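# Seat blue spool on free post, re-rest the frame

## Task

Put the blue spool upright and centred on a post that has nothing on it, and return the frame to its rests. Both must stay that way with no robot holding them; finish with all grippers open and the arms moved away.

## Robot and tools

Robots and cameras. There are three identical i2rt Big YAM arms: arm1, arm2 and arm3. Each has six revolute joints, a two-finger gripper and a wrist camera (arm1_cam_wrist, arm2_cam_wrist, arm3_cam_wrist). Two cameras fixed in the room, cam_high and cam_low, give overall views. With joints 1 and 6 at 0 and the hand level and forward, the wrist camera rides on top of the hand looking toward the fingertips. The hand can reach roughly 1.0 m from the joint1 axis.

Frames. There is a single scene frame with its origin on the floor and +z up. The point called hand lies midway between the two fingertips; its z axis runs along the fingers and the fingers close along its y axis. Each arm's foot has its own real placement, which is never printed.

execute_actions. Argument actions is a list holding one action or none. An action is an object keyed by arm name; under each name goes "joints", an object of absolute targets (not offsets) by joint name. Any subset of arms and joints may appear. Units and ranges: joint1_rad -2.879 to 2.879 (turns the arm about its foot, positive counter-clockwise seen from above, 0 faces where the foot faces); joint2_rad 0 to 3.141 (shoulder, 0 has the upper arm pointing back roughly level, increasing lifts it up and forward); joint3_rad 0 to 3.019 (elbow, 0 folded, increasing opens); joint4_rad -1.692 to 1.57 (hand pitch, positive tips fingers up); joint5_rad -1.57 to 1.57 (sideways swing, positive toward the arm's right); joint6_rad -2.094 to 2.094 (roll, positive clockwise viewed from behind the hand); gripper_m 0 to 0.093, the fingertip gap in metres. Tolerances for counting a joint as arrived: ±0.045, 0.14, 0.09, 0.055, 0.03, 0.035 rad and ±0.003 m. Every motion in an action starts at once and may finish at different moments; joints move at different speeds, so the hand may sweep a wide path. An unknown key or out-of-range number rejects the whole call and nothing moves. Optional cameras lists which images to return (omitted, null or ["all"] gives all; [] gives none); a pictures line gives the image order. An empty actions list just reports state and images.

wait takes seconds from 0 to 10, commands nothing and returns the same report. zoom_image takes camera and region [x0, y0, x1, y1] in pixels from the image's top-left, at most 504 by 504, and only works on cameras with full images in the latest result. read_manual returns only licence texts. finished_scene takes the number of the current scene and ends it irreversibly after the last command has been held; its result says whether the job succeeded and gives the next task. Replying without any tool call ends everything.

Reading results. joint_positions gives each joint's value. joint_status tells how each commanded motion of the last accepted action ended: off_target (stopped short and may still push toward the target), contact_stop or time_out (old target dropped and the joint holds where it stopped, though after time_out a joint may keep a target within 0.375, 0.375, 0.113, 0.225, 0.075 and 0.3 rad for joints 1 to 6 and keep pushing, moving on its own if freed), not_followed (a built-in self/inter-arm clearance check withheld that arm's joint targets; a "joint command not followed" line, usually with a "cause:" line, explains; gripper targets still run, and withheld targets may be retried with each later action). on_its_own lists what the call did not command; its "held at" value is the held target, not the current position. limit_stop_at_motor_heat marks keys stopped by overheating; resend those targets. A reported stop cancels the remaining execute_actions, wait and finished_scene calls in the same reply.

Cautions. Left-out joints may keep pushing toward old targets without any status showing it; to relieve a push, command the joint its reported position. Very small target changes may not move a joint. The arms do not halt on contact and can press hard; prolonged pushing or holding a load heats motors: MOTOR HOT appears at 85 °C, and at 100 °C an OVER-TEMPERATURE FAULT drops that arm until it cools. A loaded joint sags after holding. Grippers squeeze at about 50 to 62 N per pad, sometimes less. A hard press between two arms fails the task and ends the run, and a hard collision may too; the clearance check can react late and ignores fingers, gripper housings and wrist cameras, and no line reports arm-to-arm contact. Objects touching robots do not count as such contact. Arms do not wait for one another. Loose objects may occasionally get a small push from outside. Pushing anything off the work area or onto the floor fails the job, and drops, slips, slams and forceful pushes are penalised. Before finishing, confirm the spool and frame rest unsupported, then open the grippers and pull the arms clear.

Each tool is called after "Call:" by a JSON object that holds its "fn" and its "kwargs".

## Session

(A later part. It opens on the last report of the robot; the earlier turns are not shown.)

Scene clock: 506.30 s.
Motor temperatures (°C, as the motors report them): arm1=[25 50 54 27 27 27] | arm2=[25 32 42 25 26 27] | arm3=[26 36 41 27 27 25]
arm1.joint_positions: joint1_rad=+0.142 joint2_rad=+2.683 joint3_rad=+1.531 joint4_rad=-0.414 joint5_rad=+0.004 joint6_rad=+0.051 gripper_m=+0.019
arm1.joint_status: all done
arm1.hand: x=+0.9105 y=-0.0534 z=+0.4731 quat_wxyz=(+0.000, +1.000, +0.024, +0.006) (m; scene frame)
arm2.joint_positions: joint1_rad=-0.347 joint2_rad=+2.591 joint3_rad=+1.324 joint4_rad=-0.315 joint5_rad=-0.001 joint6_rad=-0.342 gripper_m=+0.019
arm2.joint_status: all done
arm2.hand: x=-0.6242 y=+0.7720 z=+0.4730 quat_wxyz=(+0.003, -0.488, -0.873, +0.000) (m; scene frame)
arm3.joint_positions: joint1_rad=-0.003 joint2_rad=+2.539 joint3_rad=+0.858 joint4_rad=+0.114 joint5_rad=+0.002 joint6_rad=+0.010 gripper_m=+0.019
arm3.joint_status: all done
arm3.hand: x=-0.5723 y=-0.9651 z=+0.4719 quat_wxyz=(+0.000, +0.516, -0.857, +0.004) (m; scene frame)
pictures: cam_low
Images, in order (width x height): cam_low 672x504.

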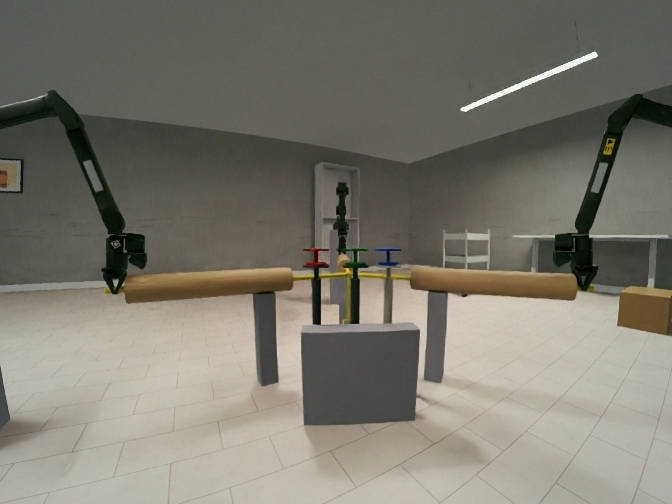

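Call:
{"fn": "execute_actions", "kwargs": {"actions": [{"arm1":{"joints":{"joint2_rad":2.68,"joint3_rad":1.535,"joint4_rad":-0.414,"gripper_m":0.07}},"arm2":{"joints":{"joint2_rad":2.588,"joint3_rad":1.328,"joint4_rad":-0.315,"gripper_m":0.07}},"arm3":{"joints":{"joint2_rad":2.536,"joint3_rad":0.86,"joint4_rad":0.114,"gripper_m":0.07}}}], "cameras": []}}

Call:
{"fn": "execute_actions", "kwargs": {"actions": [{"arm1":{"joints":{"joint2_rad":2.33,"joint3_rad":1.33,"joint4_rad":-0.57}},"arm2":{"joints":{"joint2_rad":2.215,"joint3_rad":1.135,"joint4_rad":-0.504}},"arm3":{"joints":{"joint2_rad":2.045,"joint3_rad":0.64,"joint4_rad":-0.181}}}], "cameras": ["cam_high", "cam_low"]}}

Call:
{"fn": "zoom_image", "kwargs": {"camera": "cam_low", "region": [240, 220, 460, 320]}}

Call:
{"fn": "zoom_image", "kwargs": {"camera": "cam_high", "region": [250, 170, 340, 250]}}

Scene clock: 514.97 s.
Motor temperatures (°C, as the motors report them): arm1=[25 50 53 27 27 27] | arm2=[25 32 41 25 26 27] | arm3=[26 36 40 27 27 25]
arm1.joint_positions: joint1_rad=+0.142 joint2_rad=+2.683 joint3_rad=+1.531 joint4_rad=-0.414 joint5_rad=+0.003 joint6_rad=+0.056 gripper_m=+0.070
arm1.joint_status: all done
arm1.hand: x=+0.9104 y=-0.0536 z=+0.4733 quat_wxyz=(+0.000, +1.000, +0.021, +0.006) (m; scene frame)
arm2.joint_positions: joint1_rad=-0.347 joint2_rad=+2.591 joint3_rad=+1.323 joint4_rad=-0.315 joint5_rad=-0.001 joint6_rad=-0.342 gripper_m=+0.070
arm2.joint_status: all done
arm2.hand: x=-0.6243 y=+0.7723 z=+0.4729 quat_wxyz=(+0.003, -0.488, -0.873, +0.000) (m; scene frame)
arm3.joint_positions: joint1_rad=-0.003 joint2_rad=+2.539 joint3_rad=+0.858 joint4_rad=+0.114 joint5_rad=+0.002 joint6_rad=+0.010 gripper_m=+0.070
arm3.joint_status: all done
arm3.hand: x=-0.5723 y=-0.9651 z=+0.4719 quat_wxyz=(+0.000, +0.516, -0.857, +0.004) (m; scene frame)
pictures: none
No camera images: the call's "cameras" was empty. Leave "cameras" out to get every camera's image.

Scene clock: 516.33 s.
Motor temperatures (°C, as the motors report them): arm1=[25 50 53 27 27 27] | arm2=[25 32 41 25 26 27] | arm3=[26 36 40 27 27 25]
arm1.joint_positions: joint1_rad=+0.142 joint2_rad=+2.314 joint3_rad=+1.326 joint4_rad=-0.561 joint5_rad=+0.003 joint6_rad=+0.056 gripper_m=+0.070
arm1.joint_status: all done
arm1.hand: x=+0.9126 y=-0.0528 z=+0.6291 quat_wxyz=(+0.001, +1.000, +0.021, -0.002) (m; scene frame)
arm2.joint_positions: joint1_rad=-0.347 joint2_rad=+2.205 joint3_rad=+1.133 joint4_rad=-0.498 joint5_rad=-0.001 joint6_rad=-0.342 gripper_m=+0.070
arm2.joint_status: all done
arm2.hand: x=-0.6252 y=+0.7813 z=+0.6262 quat_wxyz=(+0.000, -0.488, -0.873, +0.005) (m; scene frame)
arm3.joint_positions: joint1_rad=-0.003 joint2_rad=+2.032 joint3_rad=+0.640 joint4_rad=-0.171 joint5_rad=+0.002 joint6_rad=+0.010 gripper_m=+0.070
arm3.joint_status: all done
arm3.hand: x=-0.5769 y=-0.9728 z=+0.6260 quat_wxyz=(-0.001, +0.516, -0.857, +0.003) (m; scene frame)
pictures: cam_high, cam_low
Images, in order (width x height): cam_high 672x504, cam_low 672x504.

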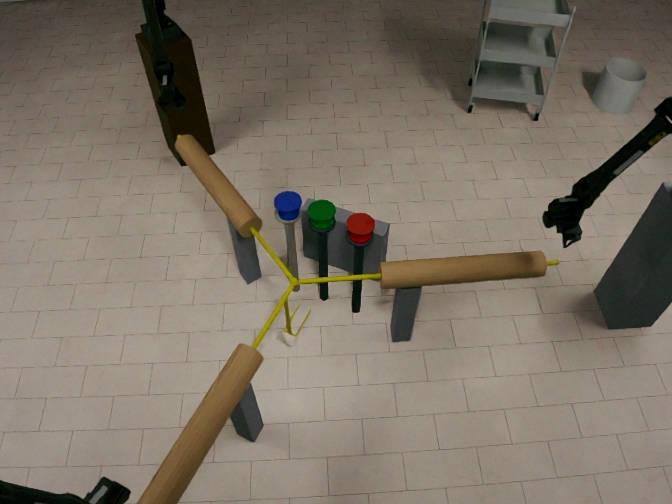

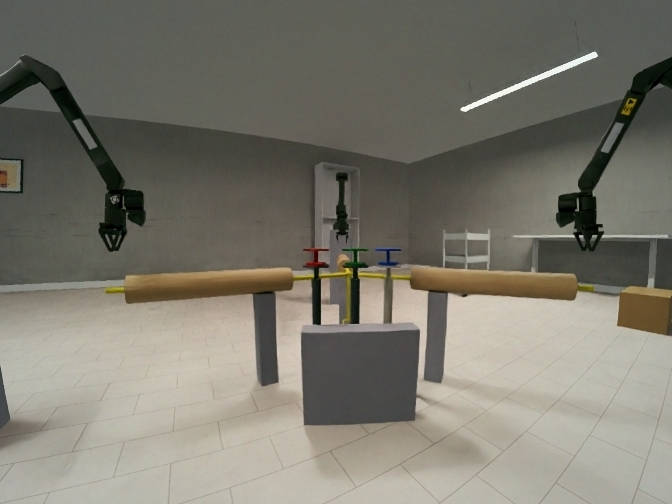

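Region (240, 220, 460, 320) of cam_low's 672x504 image, scaled by 2.291, with more detail than that image has; it fills the top 229 rows of this view, and the rest is white.

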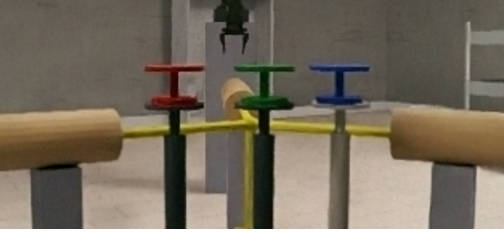

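Region (250, 170, 340, 250) of cam_high's 672x504 image, scaled by 5.600, with more detail than that image has.

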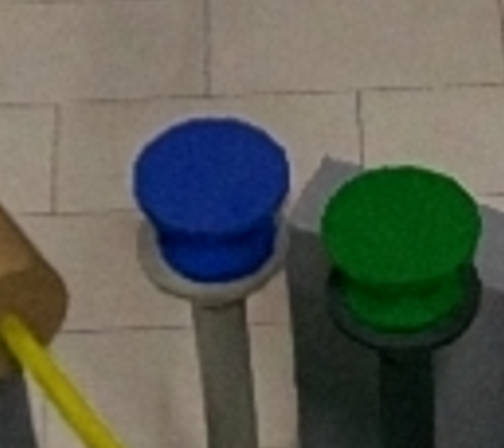

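Call:
{"fn": "execute_actions", "kwargs": {"actions": [], "cameras": ["cam_high", "cam_low"]}}

Scene clock: 520.40 s.
Motor temperatures (°C, as the motors report them): arm1=[25 49 52 27 27 27] | arm2=[25 32 41 25 26 27] | arm3=[26 36 40 27 27 25]
arm1.joint_positions: joint1_rad=+0.142 joint2_rad=+2.314 joint3_rad=+1.326 joint4_rad=-0.561 joint5_rad=+0.003 joint6_rad=+0.056 gripper_m=+0.070
arm1.joint_status: all done
arm1.hand: x=+0.9126 y=-0.0528 z=+0.6291 quat_wxyz=(+0.001, +1.000, +0.021, -0.002) (m; scene frame)
arm2.joint_positions: joint1_rad=-0.347 joint2_rad=+2.205 joint3_rad=+1.133 joint4_rad=-0.498 joint5_rad=-0.001 joint6_rad=-0.342 gripper_m=+0.070
arm2.joint_status: all done
arm2.hand: x=-0.6252 y=+0.7813 z=+0.6262 quat_wxyz=(+0.000, -0.488, -0.873, +0.005) (m; scene frame)
arm3.joint_positions: joint1_rad=-0.003 joint2_rad=+2.032 joint3_rad=+0.640 joint4_rad=-0.171 joint5_rad=+0.002 joint6_rad=+0.010 gripper_m=+0.070
arm3.joint_status: all done
arm3.hand: x=-0.5769 y=-0.9728 z=+0.6260 quat_wxyz=(-0.001, +0.516, -0.857, +0.003) (m; scene frame)
pictures: cam_high, cam_low
Images, in order (width x height): cam_high 672x504, cam_low 672x504.

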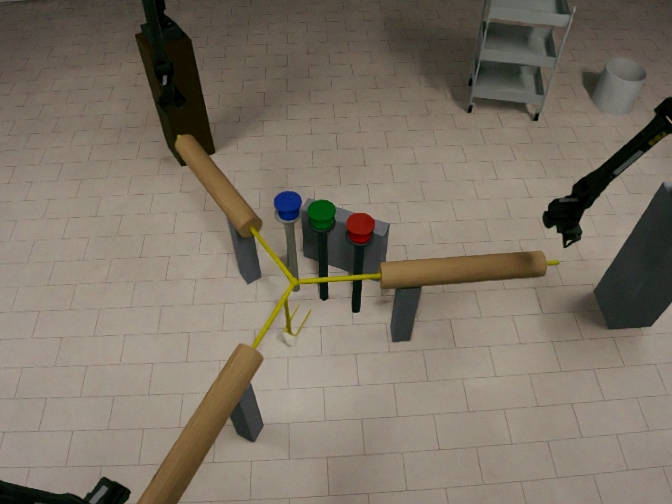

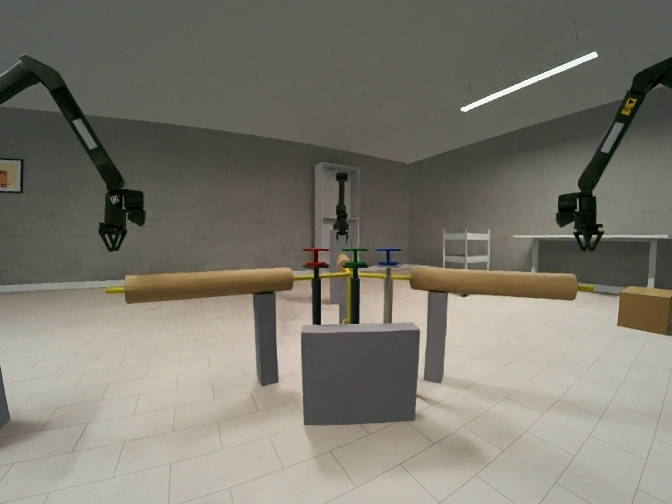

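The blue spool is standing on the empty post, the frame is back on its rests and the arms are clear, so I'm ending the scene.

Call:
{"fn": "finished_scene", "kwargs": {"scene": 2}}

The scene is finished: the task was done.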